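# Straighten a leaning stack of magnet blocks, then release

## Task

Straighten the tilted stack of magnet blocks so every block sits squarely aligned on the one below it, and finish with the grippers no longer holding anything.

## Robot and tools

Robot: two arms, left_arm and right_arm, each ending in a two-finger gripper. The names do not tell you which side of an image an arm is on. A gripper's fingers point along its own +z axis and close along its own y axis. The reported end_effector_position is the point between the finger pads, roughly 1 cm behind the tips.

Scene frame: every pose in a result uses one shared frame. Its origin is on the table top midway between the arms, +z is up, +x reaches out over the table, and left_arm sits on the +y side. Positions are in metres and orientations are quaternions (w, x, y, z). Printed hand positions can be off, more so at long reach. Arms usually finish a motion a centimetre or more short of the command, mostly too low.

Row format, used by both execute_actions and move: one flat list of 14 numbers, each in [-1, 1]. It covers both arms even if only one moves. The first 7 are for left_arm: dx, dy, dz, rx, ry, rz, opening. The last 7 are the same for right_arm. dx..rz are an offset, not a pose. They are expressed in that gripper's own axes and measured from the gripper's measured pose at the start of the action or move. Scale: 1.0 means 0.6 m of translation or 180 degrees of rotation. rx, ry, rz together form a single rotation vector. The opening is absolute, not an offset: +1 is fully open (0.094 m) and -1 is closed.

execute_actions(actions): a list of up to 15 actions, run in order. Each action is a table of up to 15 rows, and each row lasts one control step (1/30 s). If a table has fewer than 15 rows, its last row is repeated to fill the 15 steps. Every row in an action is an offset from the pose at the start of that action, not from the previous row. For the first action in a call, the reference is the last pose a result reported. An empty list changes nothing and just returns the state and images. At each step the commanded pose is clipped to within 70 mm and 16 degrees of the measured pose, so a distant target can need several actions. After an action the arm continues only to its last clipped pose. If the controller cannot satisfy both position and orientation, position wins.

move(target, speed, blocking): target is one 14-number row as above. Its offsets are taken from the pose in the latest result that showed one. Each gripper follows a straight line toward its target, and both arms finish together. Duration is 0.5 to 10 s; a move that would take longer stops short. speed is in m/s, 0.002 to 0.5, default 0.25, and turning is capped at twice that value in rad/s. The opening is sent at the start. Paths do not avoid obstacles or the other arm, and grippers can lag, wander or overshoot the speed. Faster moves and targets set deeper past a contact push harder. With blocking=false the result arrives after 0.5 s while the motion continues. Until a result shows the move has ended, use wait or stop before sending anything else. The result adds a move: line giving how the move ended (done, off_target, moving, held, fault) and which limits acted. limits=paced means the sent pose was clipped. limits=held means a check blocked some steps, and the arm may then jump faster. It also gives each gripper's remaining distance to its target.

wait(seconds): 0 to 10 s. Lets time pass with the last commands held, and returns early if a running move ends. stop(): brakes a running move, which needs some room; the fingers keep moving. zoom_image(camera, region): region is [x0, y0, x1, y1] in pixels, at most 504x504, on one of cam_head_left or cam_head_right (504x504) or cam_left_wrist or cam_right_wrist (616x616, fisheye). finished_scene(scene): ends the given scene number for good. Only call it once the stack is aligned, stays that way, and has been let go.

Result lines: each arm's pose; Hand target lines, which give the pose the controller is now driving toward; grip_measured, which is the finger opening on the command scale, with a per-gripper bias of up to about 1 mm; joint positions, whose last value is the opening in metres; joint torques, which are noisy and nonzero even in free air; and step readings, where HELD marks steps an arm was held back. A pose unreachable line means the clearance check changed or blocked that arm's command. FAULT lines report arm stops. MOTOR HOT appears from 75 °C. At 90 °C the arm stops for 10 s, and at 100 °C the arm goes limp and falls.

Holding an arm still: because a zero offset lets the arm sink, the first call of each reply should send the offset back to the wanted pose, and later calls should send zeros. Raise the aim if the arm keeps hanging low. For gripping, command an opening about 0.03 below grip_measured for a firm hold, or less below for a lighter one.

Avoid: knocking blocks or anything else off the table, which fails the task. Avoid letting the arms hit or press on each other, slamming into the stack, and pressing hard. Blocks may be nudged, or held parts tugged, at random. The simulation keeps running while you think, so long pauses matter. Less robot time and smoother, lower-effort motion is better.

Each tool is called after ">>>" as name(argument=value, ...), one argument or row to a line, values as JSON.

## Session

>>> execute_actions(
  actions=[],
)

Scene clock: 0.00 s.
left_arm: end_effector_position=(+0.4268, +0.3266, +0.1725) grip_measured=+1.000 end_effector_quat_wxyz=(+0.344, +0.441, +0.805, +0.197) | right_arm: end_effector_position=(+0.2459, -0.0635, +0.2348) grip_measured=+1.000 end_effector_quat_wxyz=(+0.414, -0.033, +0.776, +0.475)
Joint positions: left_arm=[ 0.339  1.499  1.106 -0.371  0.127  1.142  0.094] | right_arm=[ 0.309  0.804  0.481  0.089 -0.464  0.705  0.094]
Joint velocities: left_arm=[-0.027 -0.017 -0.017 -0.007  0.007 -0.022  0.   ] | right_arm=[ 0.002  0.012 -0.012 -0.051  0.066 -0.051  0.   ]
Joint torques (N m, as the arm reports them, + toward a larger angle): no reading
Motor temperatures (°C, as the motors report them): left_arm=[25 25 27 28 26 25] | right_arm=[26 26 23 26 26 25]
Hand target (left_arm): +0.426, +0.325, +0.174; +0.344, +0.441, +0.806, +0.194
Hand target (right_arm): +0.245, -0.064, +0.240; +0.420, -0.037, +0.772, +0.475
camera_calibration (this result's frames):
cam_left_wrist: T_world_to_cam=[[-0.583449, -0.566895, -0.581565, 0.520218], [-0.797167, 0.536657, 0.27663, 0.115222], [0.155281, 0.625003, -0.765022, -0.0259644], [0, 0, 0, 1]] pos_world=[0.399404, 0.249302, 0.250803]
cam_right_wrist: T_world_to_cam=[[0.54371, -0.597862, -0.589017, -0.034459], [-0.829592, -0.276559, -0.485068, 0.347755], [0.127106, 0.75238, -0.64635, 0.274197], [0, 0, 0, 1]] pos_world=[0.272379, -0.130727, 0.325616]

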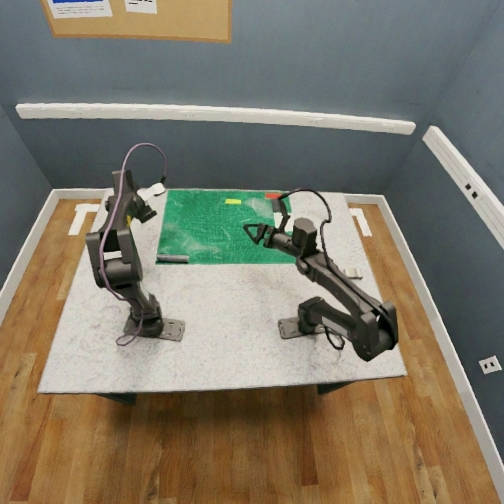

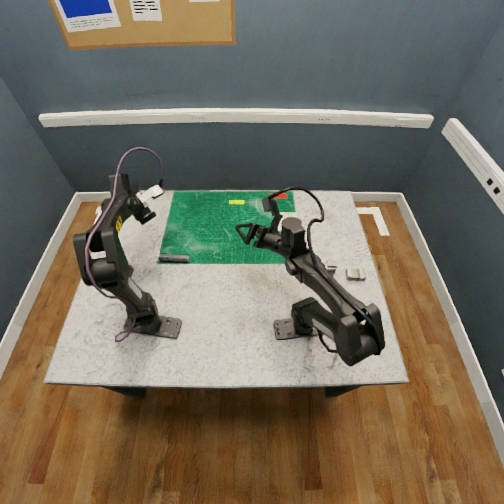

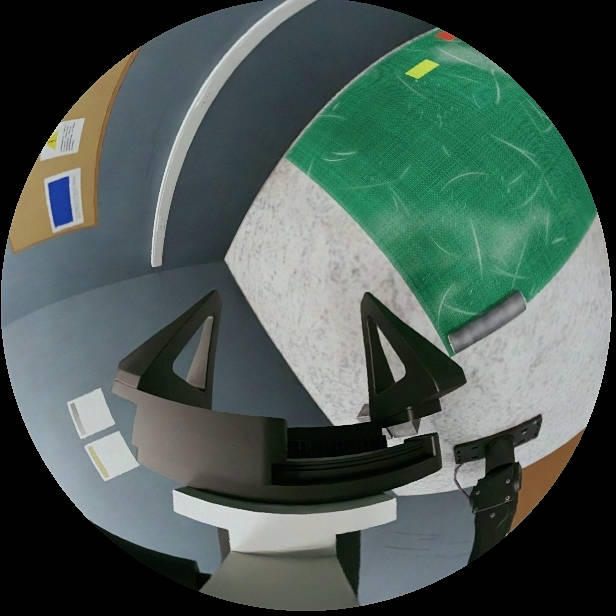

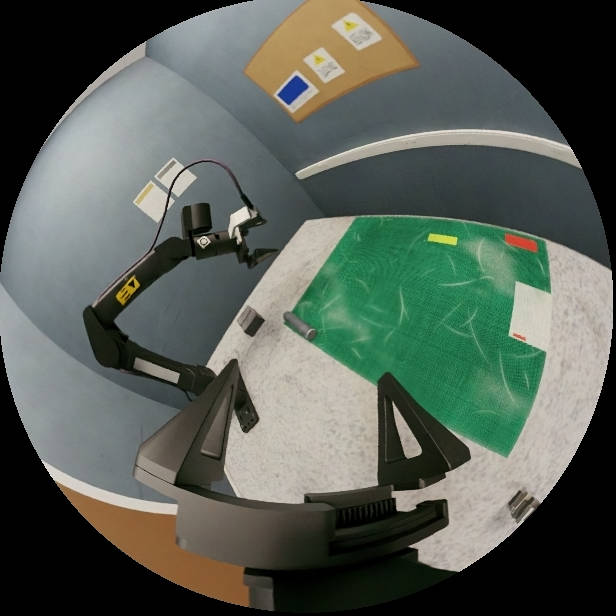

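>>> zoom_image(
  camera="cam_head_right",
  region=[305, 245, 385, 295],
)

>>> zoom_image(
  camera="cam_right_wrist",
  region=[490, 470, 560, 540],
)

>>> zoom_image(
  camera="cam_head_left",
  region=[305, 245, 385, 295],
)

Region (305, 245, 385, 295) of cam_head_right's 504x504 image, scaled by 6.300, with more detail than that image has; it fills the top 315 rows of this view, and the rest is white.

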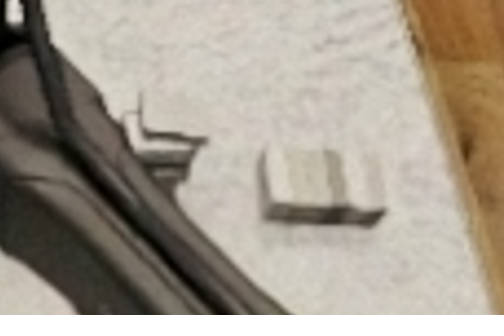

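Region (490, 470, 560, 540) of cam_right_wrist's 616x616 image, scaled by 7.200, with more detail than that image has.

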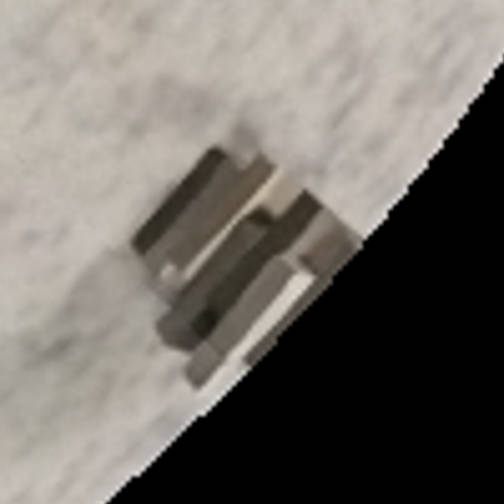

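Region (305, 245, 385, 295) of cam_head_left's 504x504 image, scaled by 6.300, with more detail than that image has; it fills the top 315 rows of this view, and the rest is white.

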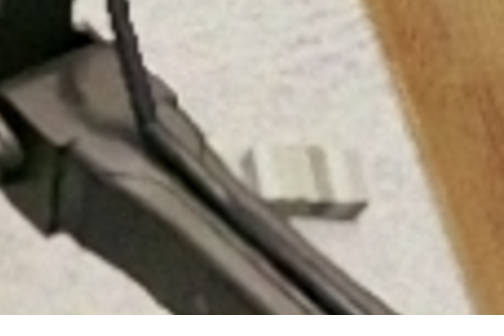

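>>> move(
  target=[0,0,0,0,0,0,1,-0.0512,-0.4245,-0.4072,0.48,-0.0414,0.4443,1],
  speed=0.42,
)

Scene clock: 5.17 s.
left_arm: end_effector_position=(+0.4268, +0.3266, +0.1725) grip_measured=+1.000 end_effector_quat_wxyz=(+0.344, +0.441, +0.805, +0.197) | right_arm: end_effector_position=(+0.2295, -0.3915, +0.1207) grip_measured=+1.000 end_effector_quat_wxyz=(-0.007, +0.712, +0.702, +0.010)
Joint positions: left_arm=[ 0.339  1.499  1.106 -0.371  0.127  1.142  0.094] | right_arm=[-0.626  1.561  1.267 -1.285 -0.023  1.071  0.094]
Joint velocities: left_arm=[-0.007 -0.007 -0.007 -0.066 -0.007  0.007  0.   ] | right_arm=[-0.012 -0.012 -0.012 -0.037  0.066 -0.051  0.   ]
Joint torques (N m, as the arm reports them, + toward a larger angle): left_arm=[ 0.02 -6.94  7.05  1.63  0.07 -0.02] | right_arm=[-0.54 -6.5   8.01 -0.01  0.15  0.  ]
Motor temperatures (°C, as the motors report them): left_arm=[25 25 28 28 26 25] | right_arm=[26 26 25 27 26 25]
Hand target (left_arm): +0.427, +0.327, +0.172; +0.344, +0.441, +0.805, +0.197
Hand target (right_arm): +0.231, -0.398, +0.126; -0.002, +0.717, +0.697, +0.001
Off the commanded pose (left_arm): 0.000 m, 0 deg.
Off the commanded pose (right_arm): 0.010 m, 2 deg.
move: done
camera_calibration (this result's frames):
cam_left_wrist: T_world_to_cam=[[-0.583449, -0.566895, -0.581565, 0.520218], [-0.797167, 0.536657, 0.27663, 0.115222], [0.155281, 0.625003, -0.765022, -0.0259644], [0, 0, 0, 1]] pos_world=[0.399404, 0.249302, 0.250803]
cam_right_wrist: T_world_to_cam=[[-0.988647, -0.150163, -0.00526139, 0.167671], [-0.119191, 0.762446, 0.635979, 0.296451], [-0.091489, 0.629386, -0.771688, 0.466431], [0, 0, 0, 1]] pos_world=[0.243775, -0.494415, 0.172285]

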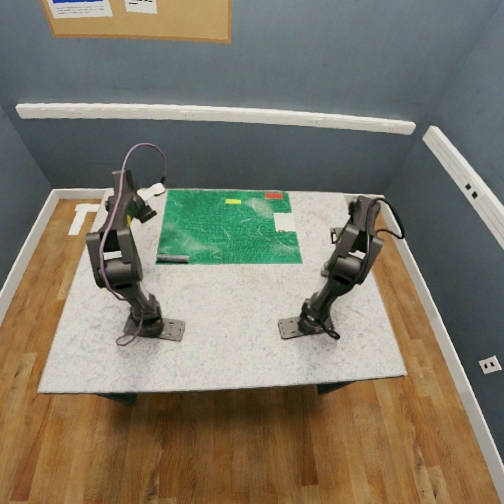

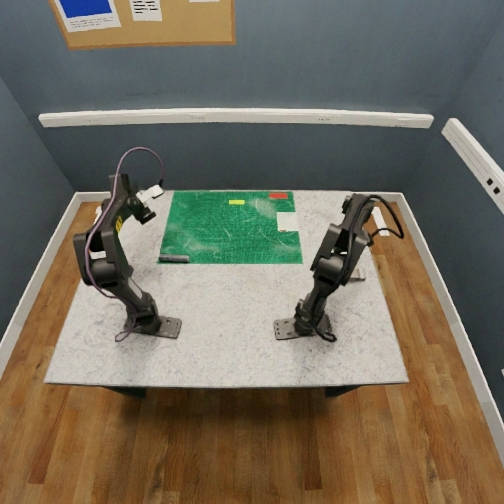

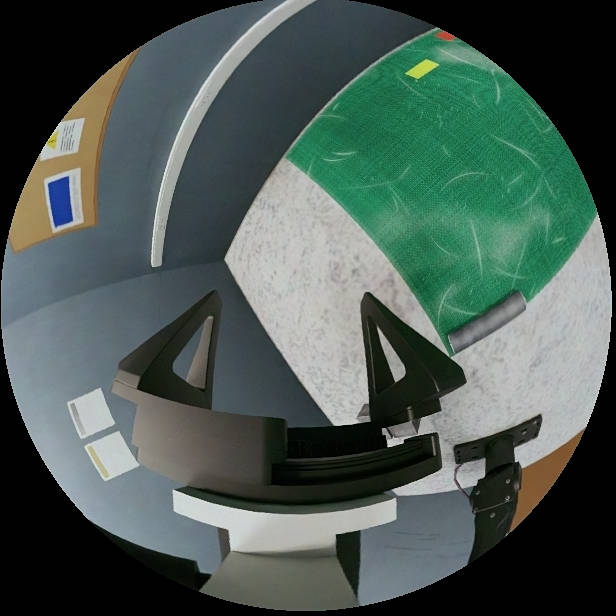

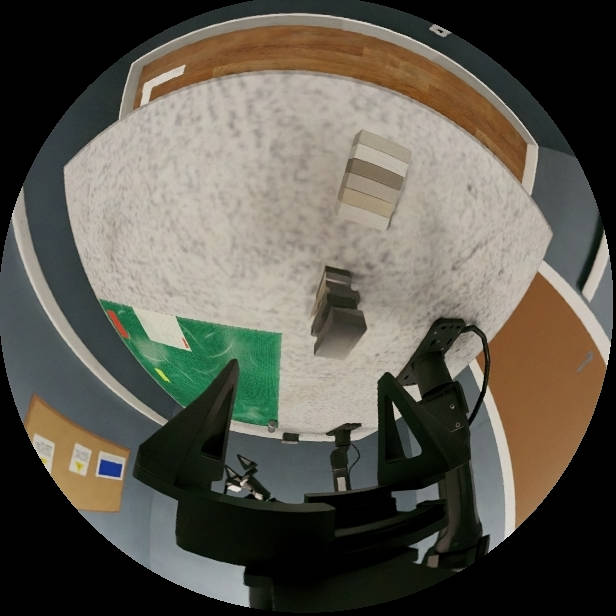

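>>> zoom_image(
  camera="cam_right_wrist",
  region=[285, 255, 395, 365],
)

Region (285, 255, 395, 365) of cam_right_wrist's 616x616 image, scaled by 4.582, with more detail than that image has.

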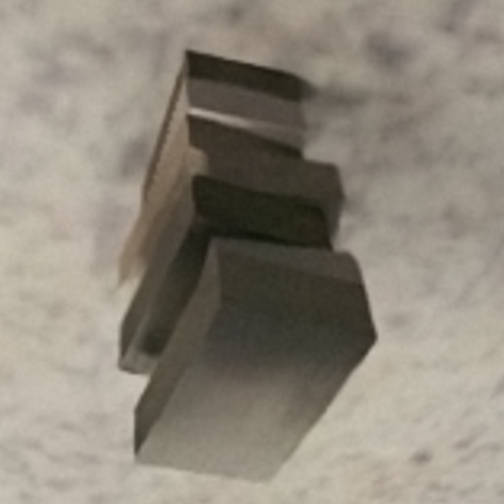

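>>> move(
  target=[0,0,0,0,0,0,1,-0.0043,-0.0558,0.045,0.001,-0.014,0.025,1],
  speed=0.12,
)

>>> zoom_image(
  camera="cam_right_wrist",
  region=[225, 260, 400, 420],
)

Scene clock: 8.90 s.
left_arm: end_effector_position=(+0.4268, +0.3266, +0.1725) grip_measured=+1.000 end_effector_quat_wxyz=(+0.344, +0.441, +0.805, +0.197) | right_arm: end_effector_position=(+0.2003, -0.3888, +0.0925) grip_measured=+1.000 end_effector_quat_wxyz=(-0.007, +0.734, +0.679, -0.001)
Joint positions: left_arm=[ 0.339  1.499  1.106 -0.371  0.127  1.142  0.094] | right_arm=[-0.661  1.477  1.075 -1.184 -0.002  1.1    0.094]
Joint velocities: left_arm=[-0.012  0.002  0.007  0.022 -0.037  0.051  0.   ] | right_arm=[-0.012 -0.012  0.002  0.11  -0.081 -0.007  0.   ]
Joint torques (N m, as the arm reports them, + toward a larger angle): left_arm=[ 0.03 -6.97  7.04  1.63  0.07 -0.02] | right_arm=[-0.68 -8.96  4.27  0.34  0.16  0.03]
Motor temperatures (°C, as the motors report them): left_arm=[25 26 28 29 26 25] | right_arm=[26 27 26 27 26 25]
Hand target (left_arm): +0.427, +0.327, +0.172; +0.344, +0.441, +0.805, +0.197
Hand target (right_arm): +0.196, -0.393, +0.093; +0.006, +0.739, +0.674, -0.007
Off the commanded pose (left_arm): 0.000 m, 0 deg.
Off the commanded pose (right_arm): 0.006 m, 2 deg.
move: done
camera_calibration (this result's frames):
cam_left_wrist: T_world_to_cam=[[-0.583449, -0.566895, -0.581565, 0.520218], [-0.797167, 0.536657, 0.27663, 0.115222], [0.155281, 0.625003, -0.765022, -0.0259644], [0, 0, 0, 1]] pos_world=[0.399404, 0.249302, 0.250803]
cam_right_wrist: T_world_to_cam=[[-0.996116, -0.0871014, 0.0128654, 0.163398], [-0.0598823, 0.77733, 0.626237, 0.30369], [-0.0645468, 0.623035, -0.779526, 0.433128], [0, 0, 0, 1]] pos_world=[0.208906, -0.491688, 0.145351]

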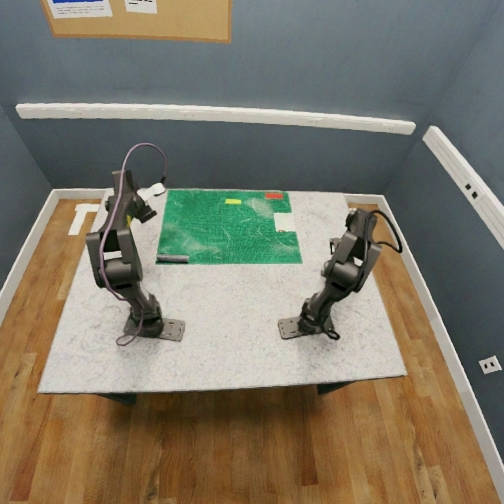

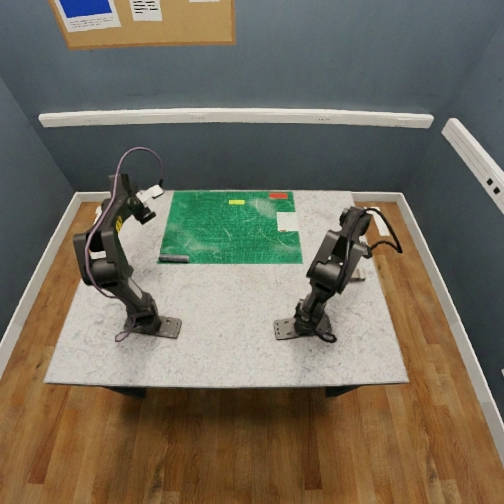

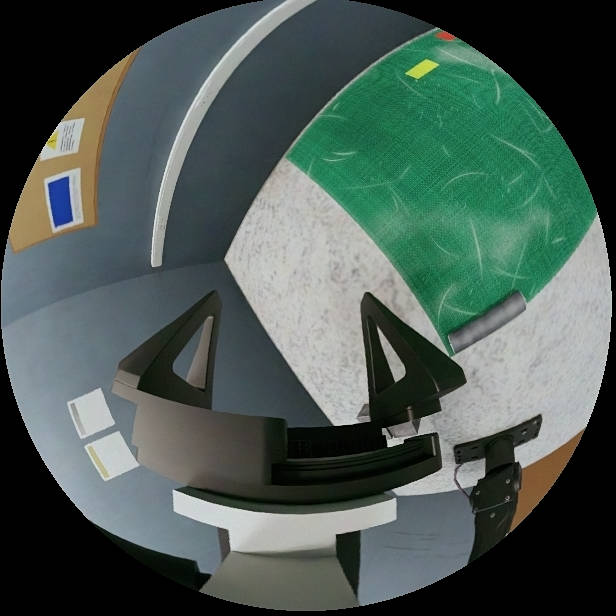

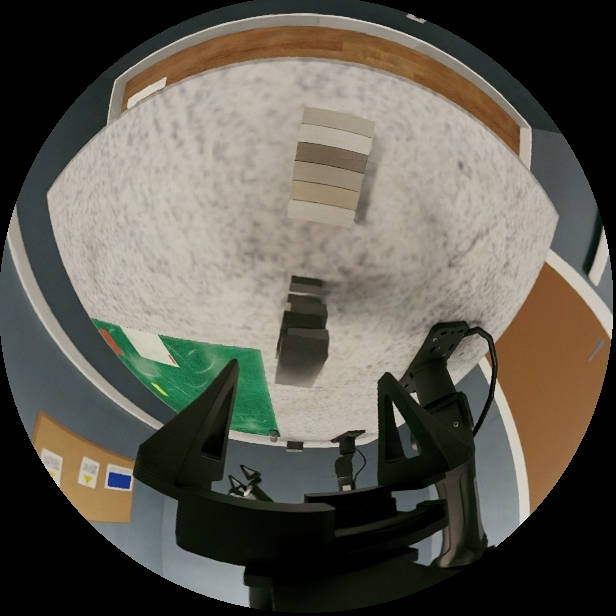

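Region (225, 260, 400, 420) of cam_right_wrist's 616x616 image, scaled by 2.880, with more detail than that image has; it fills the top 461 rows of this view, and the rest is white.

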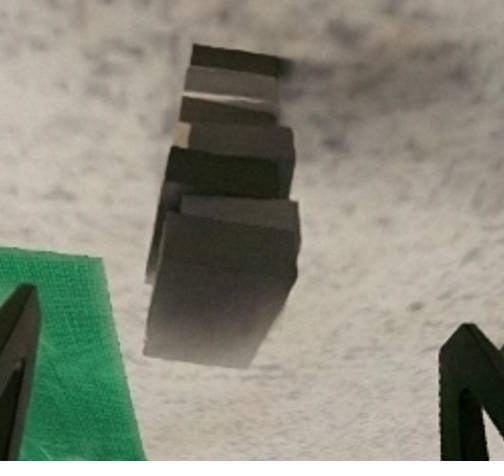

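>>> move(
  target=[0,0,0,0,0,0,1,0.003,0,0.073,0,0,0.002,0.3],
  speed=0.08,
)

Scene clock: 10.83 s.
left_arm: end_effector_position=(+0.4268, +0.3266, +0.1725) grip_measured=+1.000 end_effector_quat_wxyz=(+0.344, +0.441, +0.805, +0.197) | right_arm: end_effector_position=(+0.2021, -0.3896, +0.0569) grip_measured=+0.302 end_effector_quat_wxyz=(+0.001, +0.737, +0.676, +0.002)
Joint positions: left_arm=[ 0.339  1.499  1.106 -0.371  0.127  1.142  0.094] | right_arm=[-0.661  1.501  0.952 -1.019 -0.004  1.108  0.061]
Joint velocities: left_arm=[-0.007 -0.007 -0.027 -0.007 -0.051 -0.007  0.   ] | right_arm=[-0.002  0.002 -0.002 -0.125  0.051 -0.066  0.   ]
Joint torques (N m, as the arm reports them, + toward a larger angle): left_arm=[ 0.02 -6.94  7.05  1.64  0.07 -0.02] | right_arm=[ 0.79 -5.17  4.35  0.37  0.    0.03]
Motor temperatures (°C, as the motors report them): left_arm=[25 26 28 29 26 25] | right_arm=[26 27 25 26 26 25]
Hand target (left_arm): +0.427, +0.327, +0.172; +0.344, +0.441, +0.805, +0.197
Hand target (right_arm): +0.200, -0.386, +0.049; -0.007, +0.736, +0.677, -0.001
Off the commanded pose (left_arm): 0.000 m, 0 deg.
Off the commanded pose (right_arm): 0.009 m, 1 deg.
move: done
camera_calibration (this result's frames):
cam_left_wrist: T_world_to_cam=[[-0.583449, -0.566895, -0.581565, 0.520218], [-0.797167, 0.536657, 0.27663, 0.115222], [0.155281, 0.625003, -0.765022, -0.0259644], [0, 0, 0, 1]] pos_world=[0.399404, 0.249302, 0.250803]
cam_right_wrist: T_world_to_cam=[[-0.996928, -0.0783062, -0.00183536, 0.17001], [-0.0626156, 0.782653, 0.619301, 0.329718], [-0.0470586, 0.617513, -0.785152, 0.40062], [0, 0, 0, 1]] pos_world=[0.208986, -0.49213, 0.110665]

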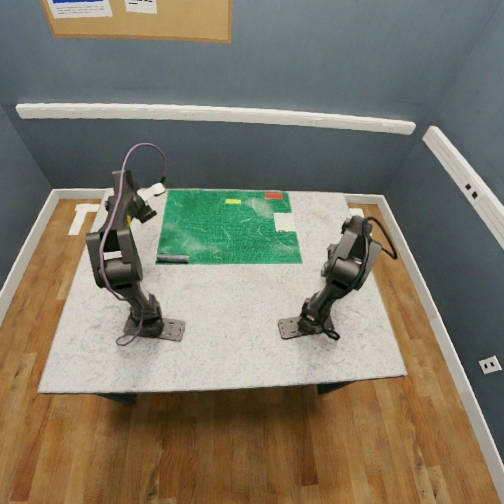

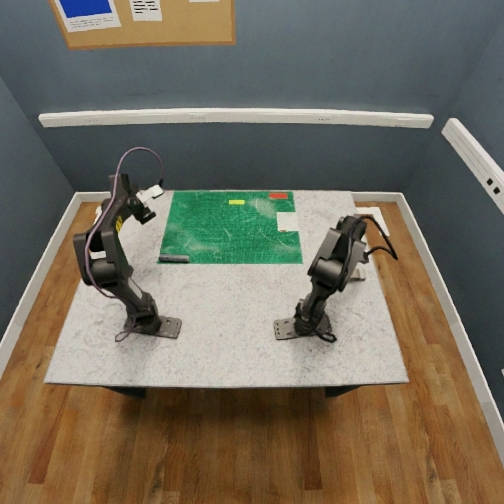

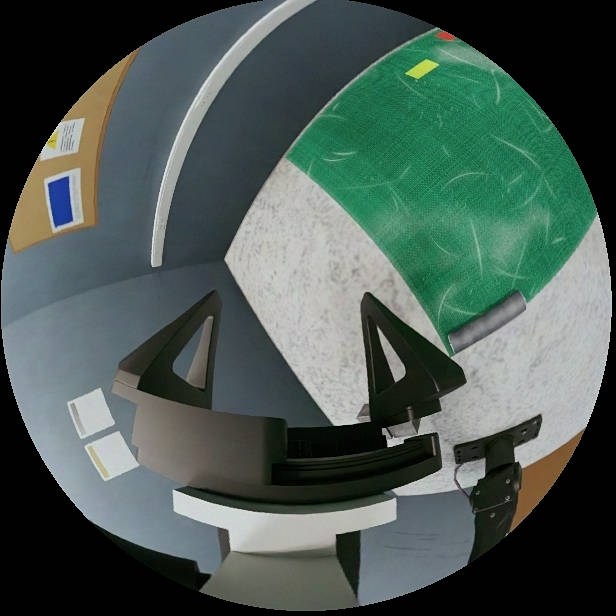

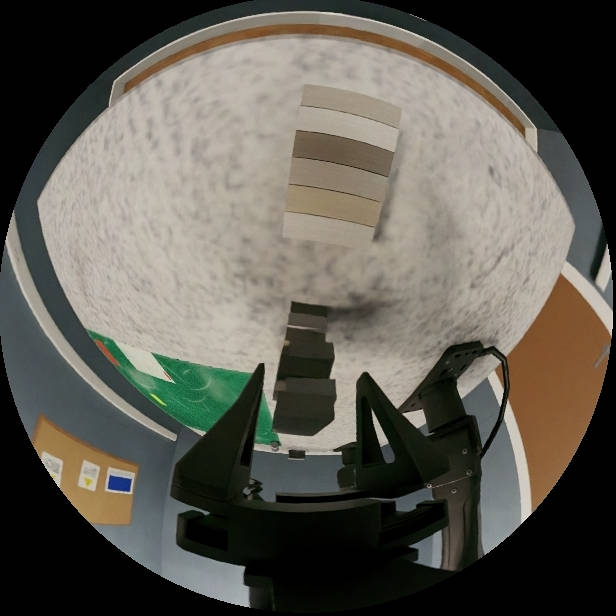

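>>> zoom_image(
  camera="cam_right_wrist",
  region=[235, 290, 395, 500],
)

Region (235, 290, 395, 500) of cam_right_wrist's 616x616 image, scaled by 2.400, with more detail than that image has; it fills the left 384 columns of this view, and the rest is white.

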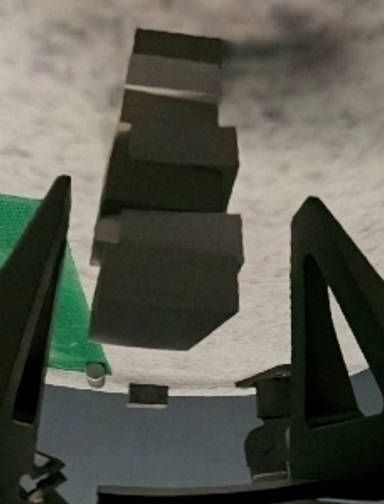

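>>> move(
  target=[0,0,0,0,0,0,1,0.0097,0.0065,0.0598,0.0046,0.0021,0,0.3],
  speed=0.06,
)

>>> zoom_image(
  camera="cam_right_wrist",
  region=[225, 310, 405, 510],
)

Scene clock: 13.33 s.
left_arm: end_effector_position=(+0.4268, +0.3266, +0.1725) grip_measured=+1.000 end_effector_quat_wxyz=(+0.344, +0.441, +0.805, +0.197) | right_arm: end_effector_position=(+0.2098, -0.3879, +0.0297) grip_measured=+0.302 end_effector_quat_wxyz=(+0.002, +0.738, +0.675, +0.004)
Joint positions: left_arm=[ 0.339  1.499  1.106 -0.371  0.127  1.142  0.094] | right_arm=[-0.64   1.56   0.893 -0.897 -0.006  1.132  0.061]
Joint velocities: left_arm=[-0.002  0.012 -0.002 -0.037  0.051  0.007  0.   ] | right_arm=[ 0.022  0.007  0.002  0.037  0.022 -0.022 -0.   ]
Joint torques (N m, as the arm reports them, + toward a larger angle): left_arm=[ 0.03 -6.93  7.05  1.64  0.08 -0.02] | right_arm=[ 0.78 -5.5   4.15  0.36 -0.01  0.02]
Motor temperatures (°C, as the motors report them): left_arm=[25 26 28 29 26 25] | right_arm=[26 27 25 26 26 25]
Hand target (left_arm): +0.427, +0.327, +0.172; +0.344, +0.441, +0.805, +0.197
Hand target (right_arm): +0.207, -0.384, +0.022; -0.007, +0.737, +0.676, -0.000
Off the commanded pose (left_arm): 0.000 m, 0 deg.
Off the commanded pose (right_arm): 0.010 m, 1 deg.
move: done
camera_calibration (this result's frames):
cam_left_wrist: T_world_to_cam=[[-0.583449, -0.566895, -0.581565, 0.520218], [-0.797167, 0.536657, 0.27663, 0.115222], [0.155281, 0.625003, -0.765022, -0.0259644], [0, 0, 0, 1]] pos_world=[0.399404, 0.249302, 0.250803]
cam_right_wrist: T_world_to_cam=[[-0.997117, -0.0756529, -0.00579923, 0.178996], [-0.0630154, 0.783129, 0.618658, 0.346004], [-0.0422617, 0.61724, -0.785639, 0.377507], [0, 0, 0, 1]] pos_world=[0.216238, -0.490437, 0.0835641]

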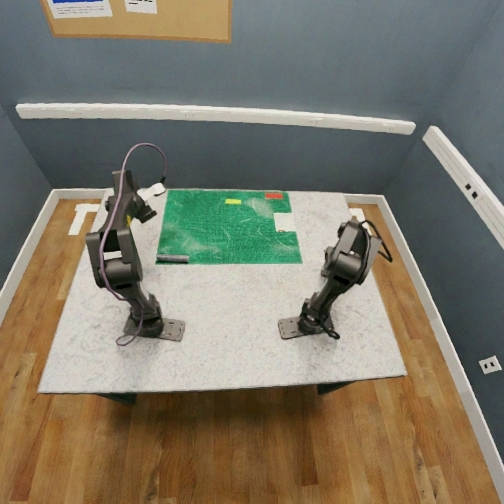

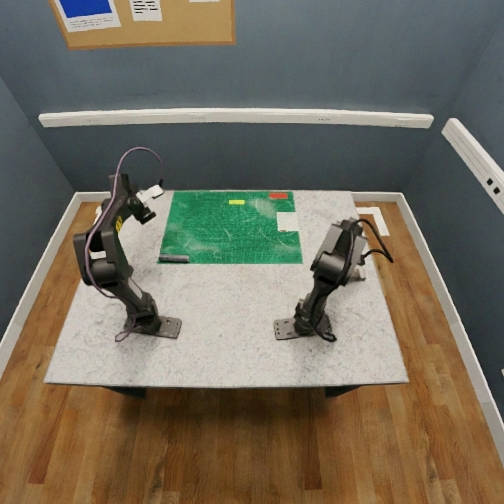

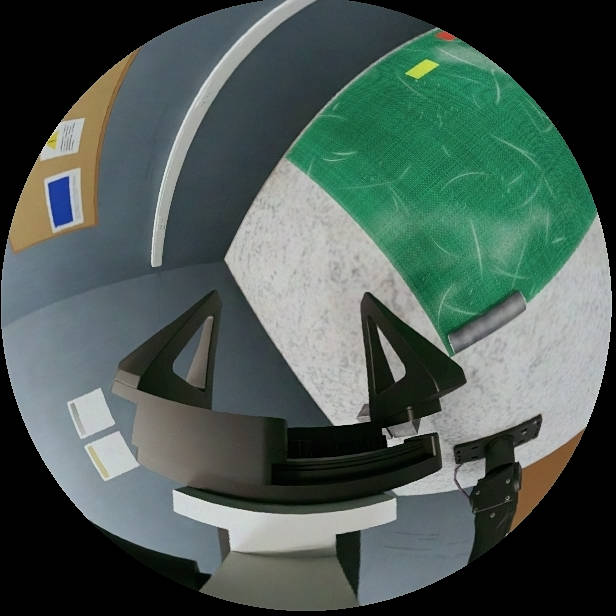

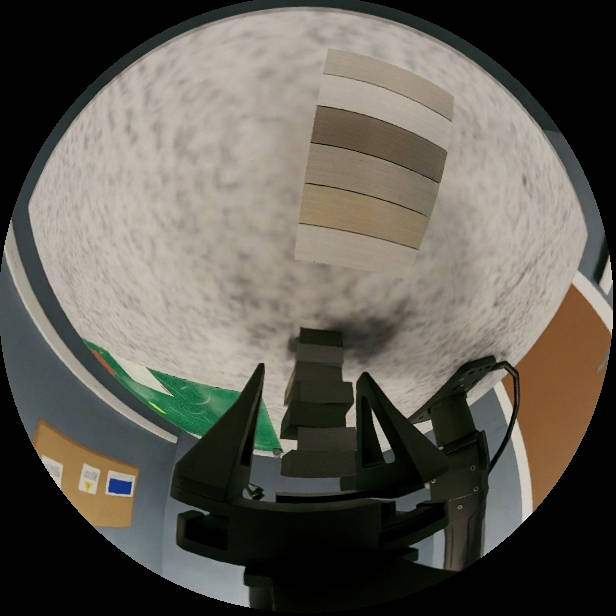

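Region (225, 310, 405, 510) of cam_right_wrist's 616x616 image, scaled by 2.520, with more detail than that image has; it fills the left 454 columns of this view, and the rest is white.

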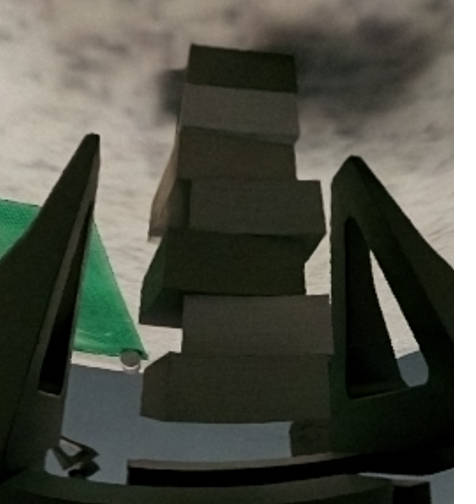

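>>> execute_actions(
  actions=[
    [[0,0,0,0,0,0,1,0.0015,-0.0033,0,0.0029,0.0013,0,0.25],[0,0,0,0,0,0,1,0.003,-0.0067,0,0.0058,0.0027,0,0.2],[0,0,0,0,0,0,1,0.003,-0.0067,0,0.0058,0.0027,0,0.15],[0,0,0,0,0,0,1,0.003,-0.0067,0,0.0058,0.0027,0,0.1],[0,0,0,0,0,0,1,0.003,-0.0067,0,0.0058,0.0027,0,0.05],[0,0,0,0,0,0,1,0.003,-0.0067,0,0.0058,0.0027,0,0.0],[0,0,0,0,0,0,1,0.003,-0.0067,0,0.0058,0.0027,0,-0.04],[0,0,0,0,0,0,1,0.003,-0.0067,0,0.0058,0.0027,0,-0.07],[0,0,0,0,0,0,1,0.003,-0.0067,0,0.0058,0.0027,0,-0.1],[0,0,0,0,0,0,1,0.003,-0.0067,0,0.0058,0.0027,0,-0.12],[0,0,0,0,0,0,1,0.003,-0.0067,0,0.0058,0.0027,0,-0.14],[0,0,0,0,0,0,1,0.003,-0.0067,0,0.0058,0.0027,0,-0.16],[0,0,0,0,0,0,1,0.003,-0.0067,0,0.0058,0.0027,0,-0.18],[0,0,0,0,0,0,1,0.003,-0.0067,0,0.0058,0.0027,0,-0.2],[0,0,0,0,0,0,1,0.003,-0.0067,0,0.0058,0.0027,0,-0.22]],
    [[0,0,0,0,0,0,1,0,0,0,0,0,0,-0.24],[0,0,0,0,0,0,1,0,0,0,0,0,0,-0.26],[0,0,0,0,0,0,1,0,0,0,0,0,0,-0.28],[0,0,0,0,0,0,1,0,0,0,0,0,0,-0.3],[0,0,0,0,0,0,1,0,0,0,0,0,0,-0.318],[0,0,0,0,0,0,1,0,0,0,0,0,0,-0.336],[0,0,0,0,0,0,1,0,0,0,0,0,0,-0.354],[0,0,0,0,0,0,1,0,0,0,0,0,0,-0.372],[0,0,0,0,0,0,1,0,0,0,0,0,0,-0.39],[0,0,0,0,0,0,1,0,0,0,0,0,0,-0.408],[0,0,0,0,0,0,1,0,0,0,0,0,0,-0.426],[0,0,0,0,0,0,1,0,0,0,0,0,0,-0.444],[0,0,0,0,0,0,1,0,0,0,0,0,0,-0.462],[0,0,0,0,0,0,1,0,0,0,0,0,0,-0.48],[0,0,0,0,0,0,1,0,0,0,0,0,0,-0.5]],
  ],
)

Scene clock: 15.33 s.
left_arm: end_effector_position=(+0.4268, +0.3266, +0.1725) grip_measured=+1.000 end_effector_quat_wxyz=(+0.344, +0.441, +0.805, +0.197) | right_arm: end_effector_position=(+0.2092, -0.3859, +0.0297) grip_measured=-0.458 end_effector_quat_wxyz=(-0.002, +0.738, +0.675, +0.006)
Joint positions: left_arm=[ 0.339  1.499  1.106 -0.371  0.127  1.142  0.094] | right_arm=[-0.64   1.56   0.893 -0.903 -0.014  1.132  0.025]
Joint velocities: left_arm=[ 0.012 -0.002 -0.002  0.066 -0.007  0.007  0.   ] | right_arm=[ 0.002  0.022 -0.012 -0.007  0.007  0.022  0.   ]
Joint torques (N m, as the arm reports them, + toward a larger angle): left_arm=[ 0.02 -6.94  7.06  1.64  0.08 -0.03] | right_arm=[ 0.19 -7.1   5.45  0.15  0.06 -0.05]
Motor temperatures (°C, as the motors report them): left_arm=[25 26 29 30 26 25] | right_arm=[26 27 25 26 26 25]
Hand target (left_arm): +0.427, +0.327, +0.172; +0.344, +0.441, +0.805, +0.197
Hand target (right_arm): +0.209, -0.387, +0.030; -0.001, +0.738, +0.675, +0.003
Off the commanded pose (left_arm): 0.000 m, 0 deg.
Off the commanded pose (right_arm): 0.001 m, 0 deg.
Step readings (end_effector_position; steps 1 to 15: 1st action; 16 to 30: 2nd action):
0: left_arm (+0.4268, +0.3266, +0.1725) | right_arm (+0.2101, -0.3880, +0.0297)
1: left_arm (+0.4268, +0.3266, +0.1725) | right_arm (+0.2101, -0.3880, +0.0297)
2: left_arm (+0.4268, +0.3266, +0.1725) | right_arm (+0.2100, -0.3879, +0.0297)
4: left_arm (+0.4268, +0.3266, +0.1725) | right_arm (+0.2096, -0.3876, +0.0297)
8: left_arm (+0.4268, +0.3266, +0.1725) | right_arm (+0.2091, -0.3872, +0.0297)
15: left_arm (+0.4268, +0.3266, +0.1725) | right_arm (+0.2087, -0.3870, +0.0297)
16: left_arm (+0.4268, +0.3266, +0.1725) | right_arm (+0.2084, -0.3868, +0.0297)
17: left_arm (+0.4268, +0.3266, +0.1725) | right_arm (+0.2083, -0.3867, +0.0297)
19: left_arm (+0.4268, +0.3266, +0.1725) | right_arm (+0.2083, -0.3865, +0.0297)
23: left_arm (+0.4268, +0.3266, +0.1725) | right_arm (+0.2090, -0.3862, +0.0297)
30: end_effector_position above
camera_calibration (this result's frames):
cam_left_wrist: T_world_to_cam=[[-0.583449, -0.566895, -0.581565, 0.520218], [-0.797167, 0.536657, 0.27663, 0.115222], [0.155281, 0.625003, -0.765022, -0.0259644], [0, 0, 0, 1]] pos_world=[0.399404, 0.249302, 0.250803]
cam_right_wrist: T_world_to_cam=[[-0.997151, -0.075243, -0.00531649, 0.178708], [-0.0619658, 0.776927, 0.626534, 0.341549], [-0.0430118, 0.625079, -0.779376, 0.379252], [0, 0, 0, 1]] pos_world=[0.215676, -0.488975, 0.0825379]

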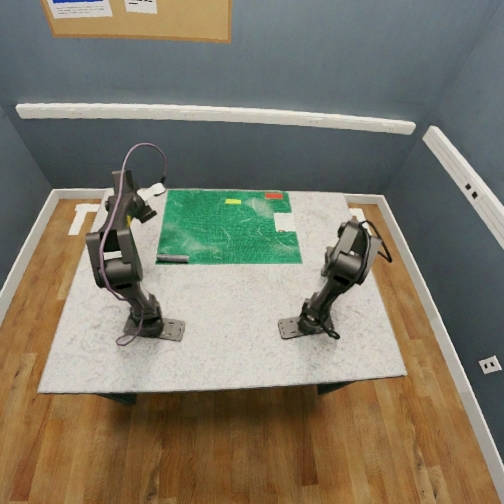

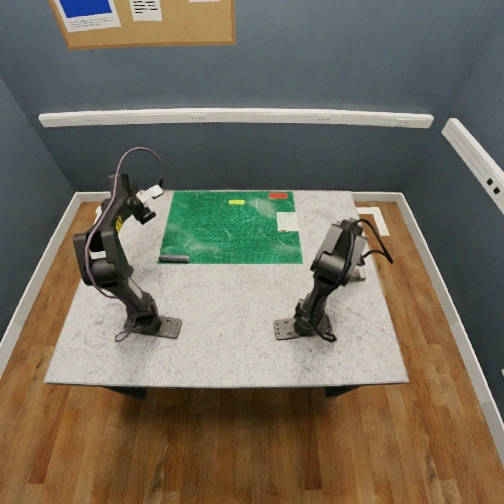

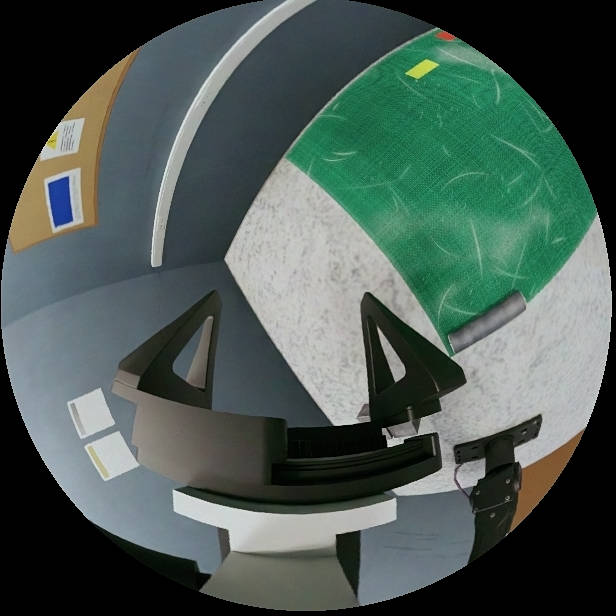

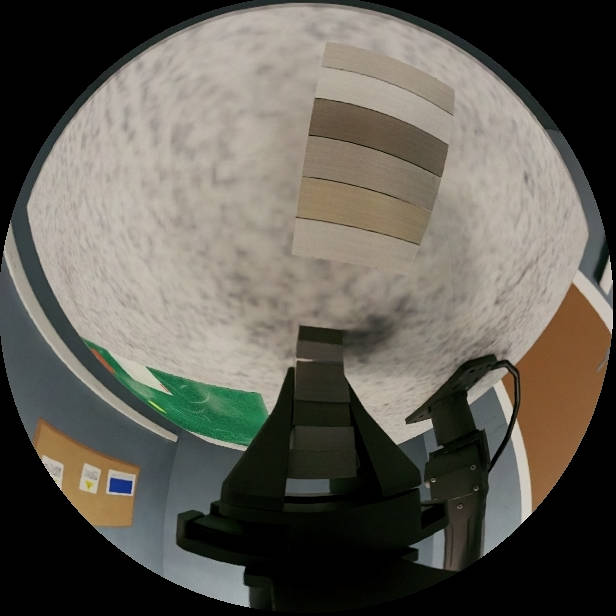

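>>> zoom_image(
  camera="cam_right_wrist",
  region=[255, 315, 395, 495],
)

Region (255, 315, 395, 495) of cam_right_wrist's 616x616 image, scaled by 2.800, with more detail than that image has.

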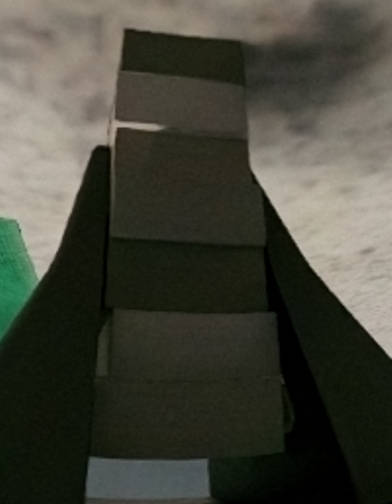

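>>> move(
  target=[0,0,0,0,0,0,1,0.03,0,-0.02,0.0015,-0.31,0,0.6],
  speed=0.35,
)

Scene clock: 19.03 s.
left_arm: end_effector_position=(+0.4268, +0.3266, +0.1725) grip_measured=+1.000 end_effector_quat_wxyz=(+0.344, +0.441, +0.805, +0.197) | right_arm: end_effector_position=(+0.2102, -0.3677, +0.0409) grip_measured=+0.598 end_effector_quat_wxyz=(+0.311, +0.664, +0.596, -0.327)
Joint positions: left_arm=[ 0.339  1.499  1.106 -0.371  0.127  1.142  0.094] | right_arm=[ 0.058  1.734  0.776 -0.934  0.895  2.003  0.075]
Joint velocities: left_arm=[-0.012  0.002  0.002 -0.051  0.007  0.007  0.   ] | right_arm=[-0.002 -0.032 -0.007 -0.037 -0.022  0.007 -0.   ]
Joint torques (N m, as the arm reports them, + toward a larger angle): left_arm=[ 0.03 -6.93  7.05  1.64  0.08 -0.02] | right_arm=[ 0.57 -5.23  5.   -0.71  0.61  0.07]
Motor temperatures (°C, as the motors report them): left_arm=[25 27 29 30 26 25] | right_arm=[26 27 25 26 26 25]
Hand target (left_arm): +0.427, +0.327, +0.172; +0.344, +0.441, +0.805, +0.197
Hand target (right_arm): +0.213, -0.370, +0.044; +0.320, +0.653, +0.596, -0.341
Off the commanded pose (left_arm): 0.000 m, 0 deg.
Off the commanded pose (right_arm): 0.001 m, 2 deg.
move: done
camera_calibration (this result's frames):
cam_left_wrist: T_world_to_cam=[[-0.583449, -0.566895, -0.581565, 0.520218], [-0.797167, 0.536657, 0.27663, 0.115222], [0.155281, 0.625003, -0.765022, -0.0259644], [0, 0, 0, 1]] pos_world=[0.399404, 0.249302, 0.250803]
cam_right_wrist: T_world_to_cam=[[-0.993862, -0.000612245, 0.110622, 0.20316], [-0.029603, 0.964987, -0.260622, 0.419155], [-0.106589, -0.262297, -0.959082, 0.0710469], [0, 0, 0, 1]] pos_world=[0.221894, -0.38572, 0.154907]

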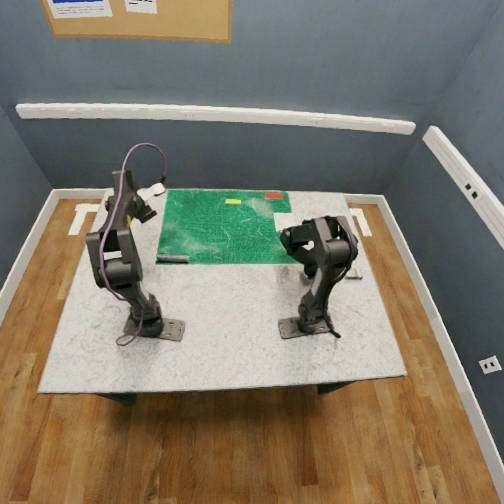

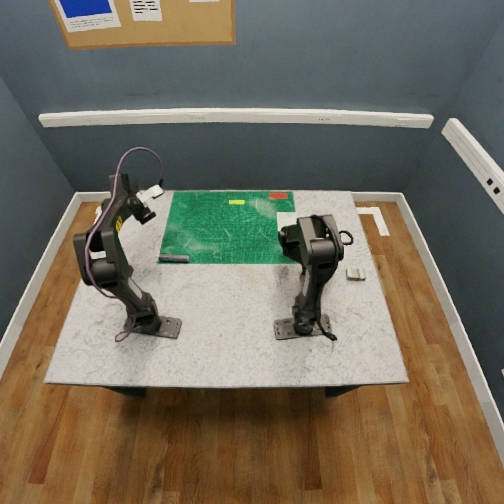

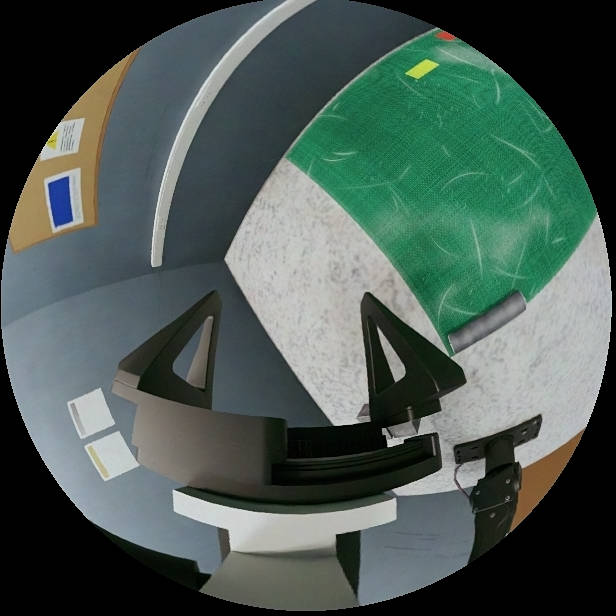

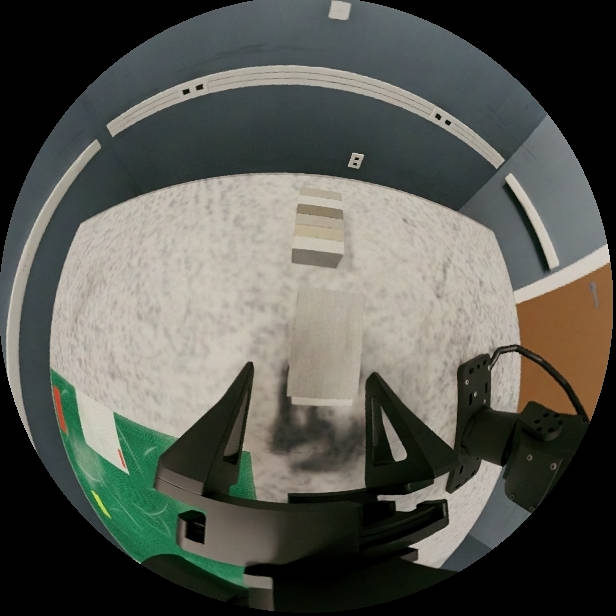

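>>> move(
  target=[0,0,0,0,0,0,1,0.0195,-0.0027,0.0547,0.0057,0,-0.0131,0.1],
  speed=0.06,
)

Scene clock: 21.43 s.
left_arm: end_effector_position=(+0.4268, +0.3266, +0.1725) grip_measured=+1.000 end_effector_quat_wxyz=(+0.344, +0.441, +0.805, +0.197) | right_arm: end_effector_position=(+0.2161, -0.3810, +0.0158) grip_measured=+0.102 end_effector_quat_wxyz=(+0.299, +0.664, +0.606, -0.320)
Joint positions: left_arm=[ 0.339  1.499  1.106 -0.371  0.127  1.142  0.094] | right_arm=[-0.015  1.783  0.733 -0.742  0.888  1.864  0.052]
Joint velocities: left_arm=[ 0.007  0.017 -0.007 -0.051 -0.051  0.007  0.   ] | right_arm=[-0.007 -0.002 -0.007  0.022 -0.022 -0.066 -0.001]
Joint torques (N m, as the arm reports them, + toward a larger angle): left_arm=[ 0.02 -6.96  7.06  1.64  0.07 -0.02] | right_arm=[-0.62 -6.27  2.19 -0.14  0.55 -0.07]
Motor temperatures (°C, as the motors report them): left_arm=[25 27 29 30 26 25] | right_arm=[26 27 25 26 26 25]
Hand target (left_arm): +0.427, +0.327, +0.172; +0.344, +0.441, +0.805, +0.197
Hand target (right_arm): +0.207, -0.386, +0.012; +0.297, +0.655, +0.607, -0.338
Off the commanded pose (left_arm): 0.000 m, 0 deg.
Off the commanded pose (right_arm): 0.011 m, 2 deg.
move: off_target (right_arm)
camera_calibration (this result's frames):
cam_left_wrist: T_world_to_cam=[[-0.583449, -0.566895, -0.581565, 0.520218], [-0.797167, 0.536657, 0.27663, 0.115222], [0.155281, 0.625003, -0.765022, -0.0259644], [0, 0, 0, 1]] pos_world=[0.399404, 0.249302, 0.250803]
cam_right_wrist: T_world_to_cam=[[-0.9924, -0.013606, 0.122298, 0.20625], [-0.041912, 0.971817, -0.231982, 0.430405], [-0.115695, -0.235345, -0.965001, 0.0564918], [0, 0, 0, 1]] pos_world=[0.229257, -0.402173, 0.129137]

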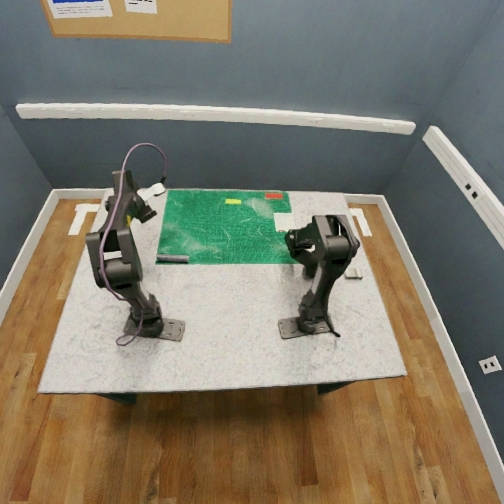

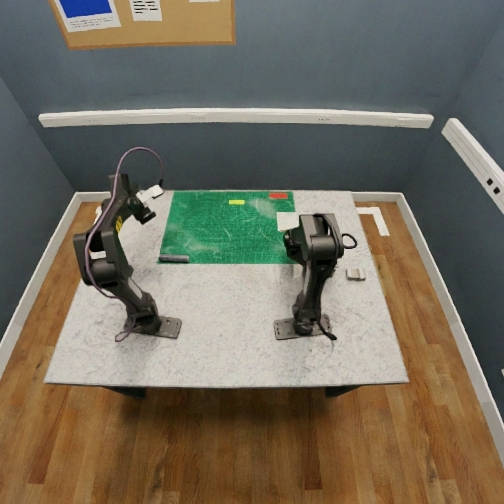

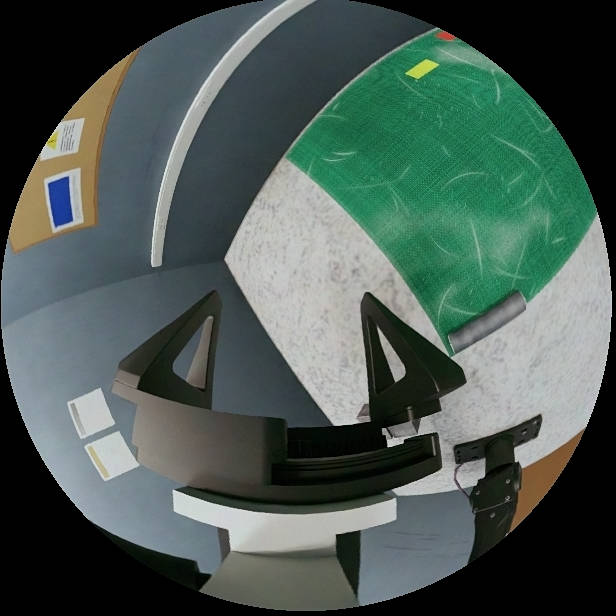

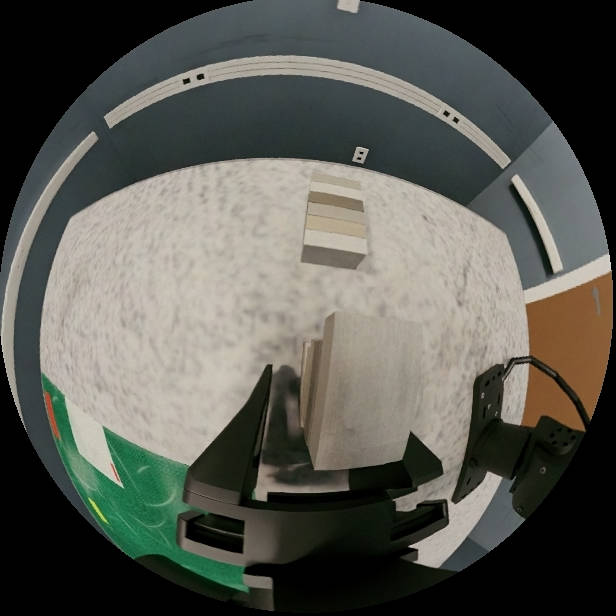

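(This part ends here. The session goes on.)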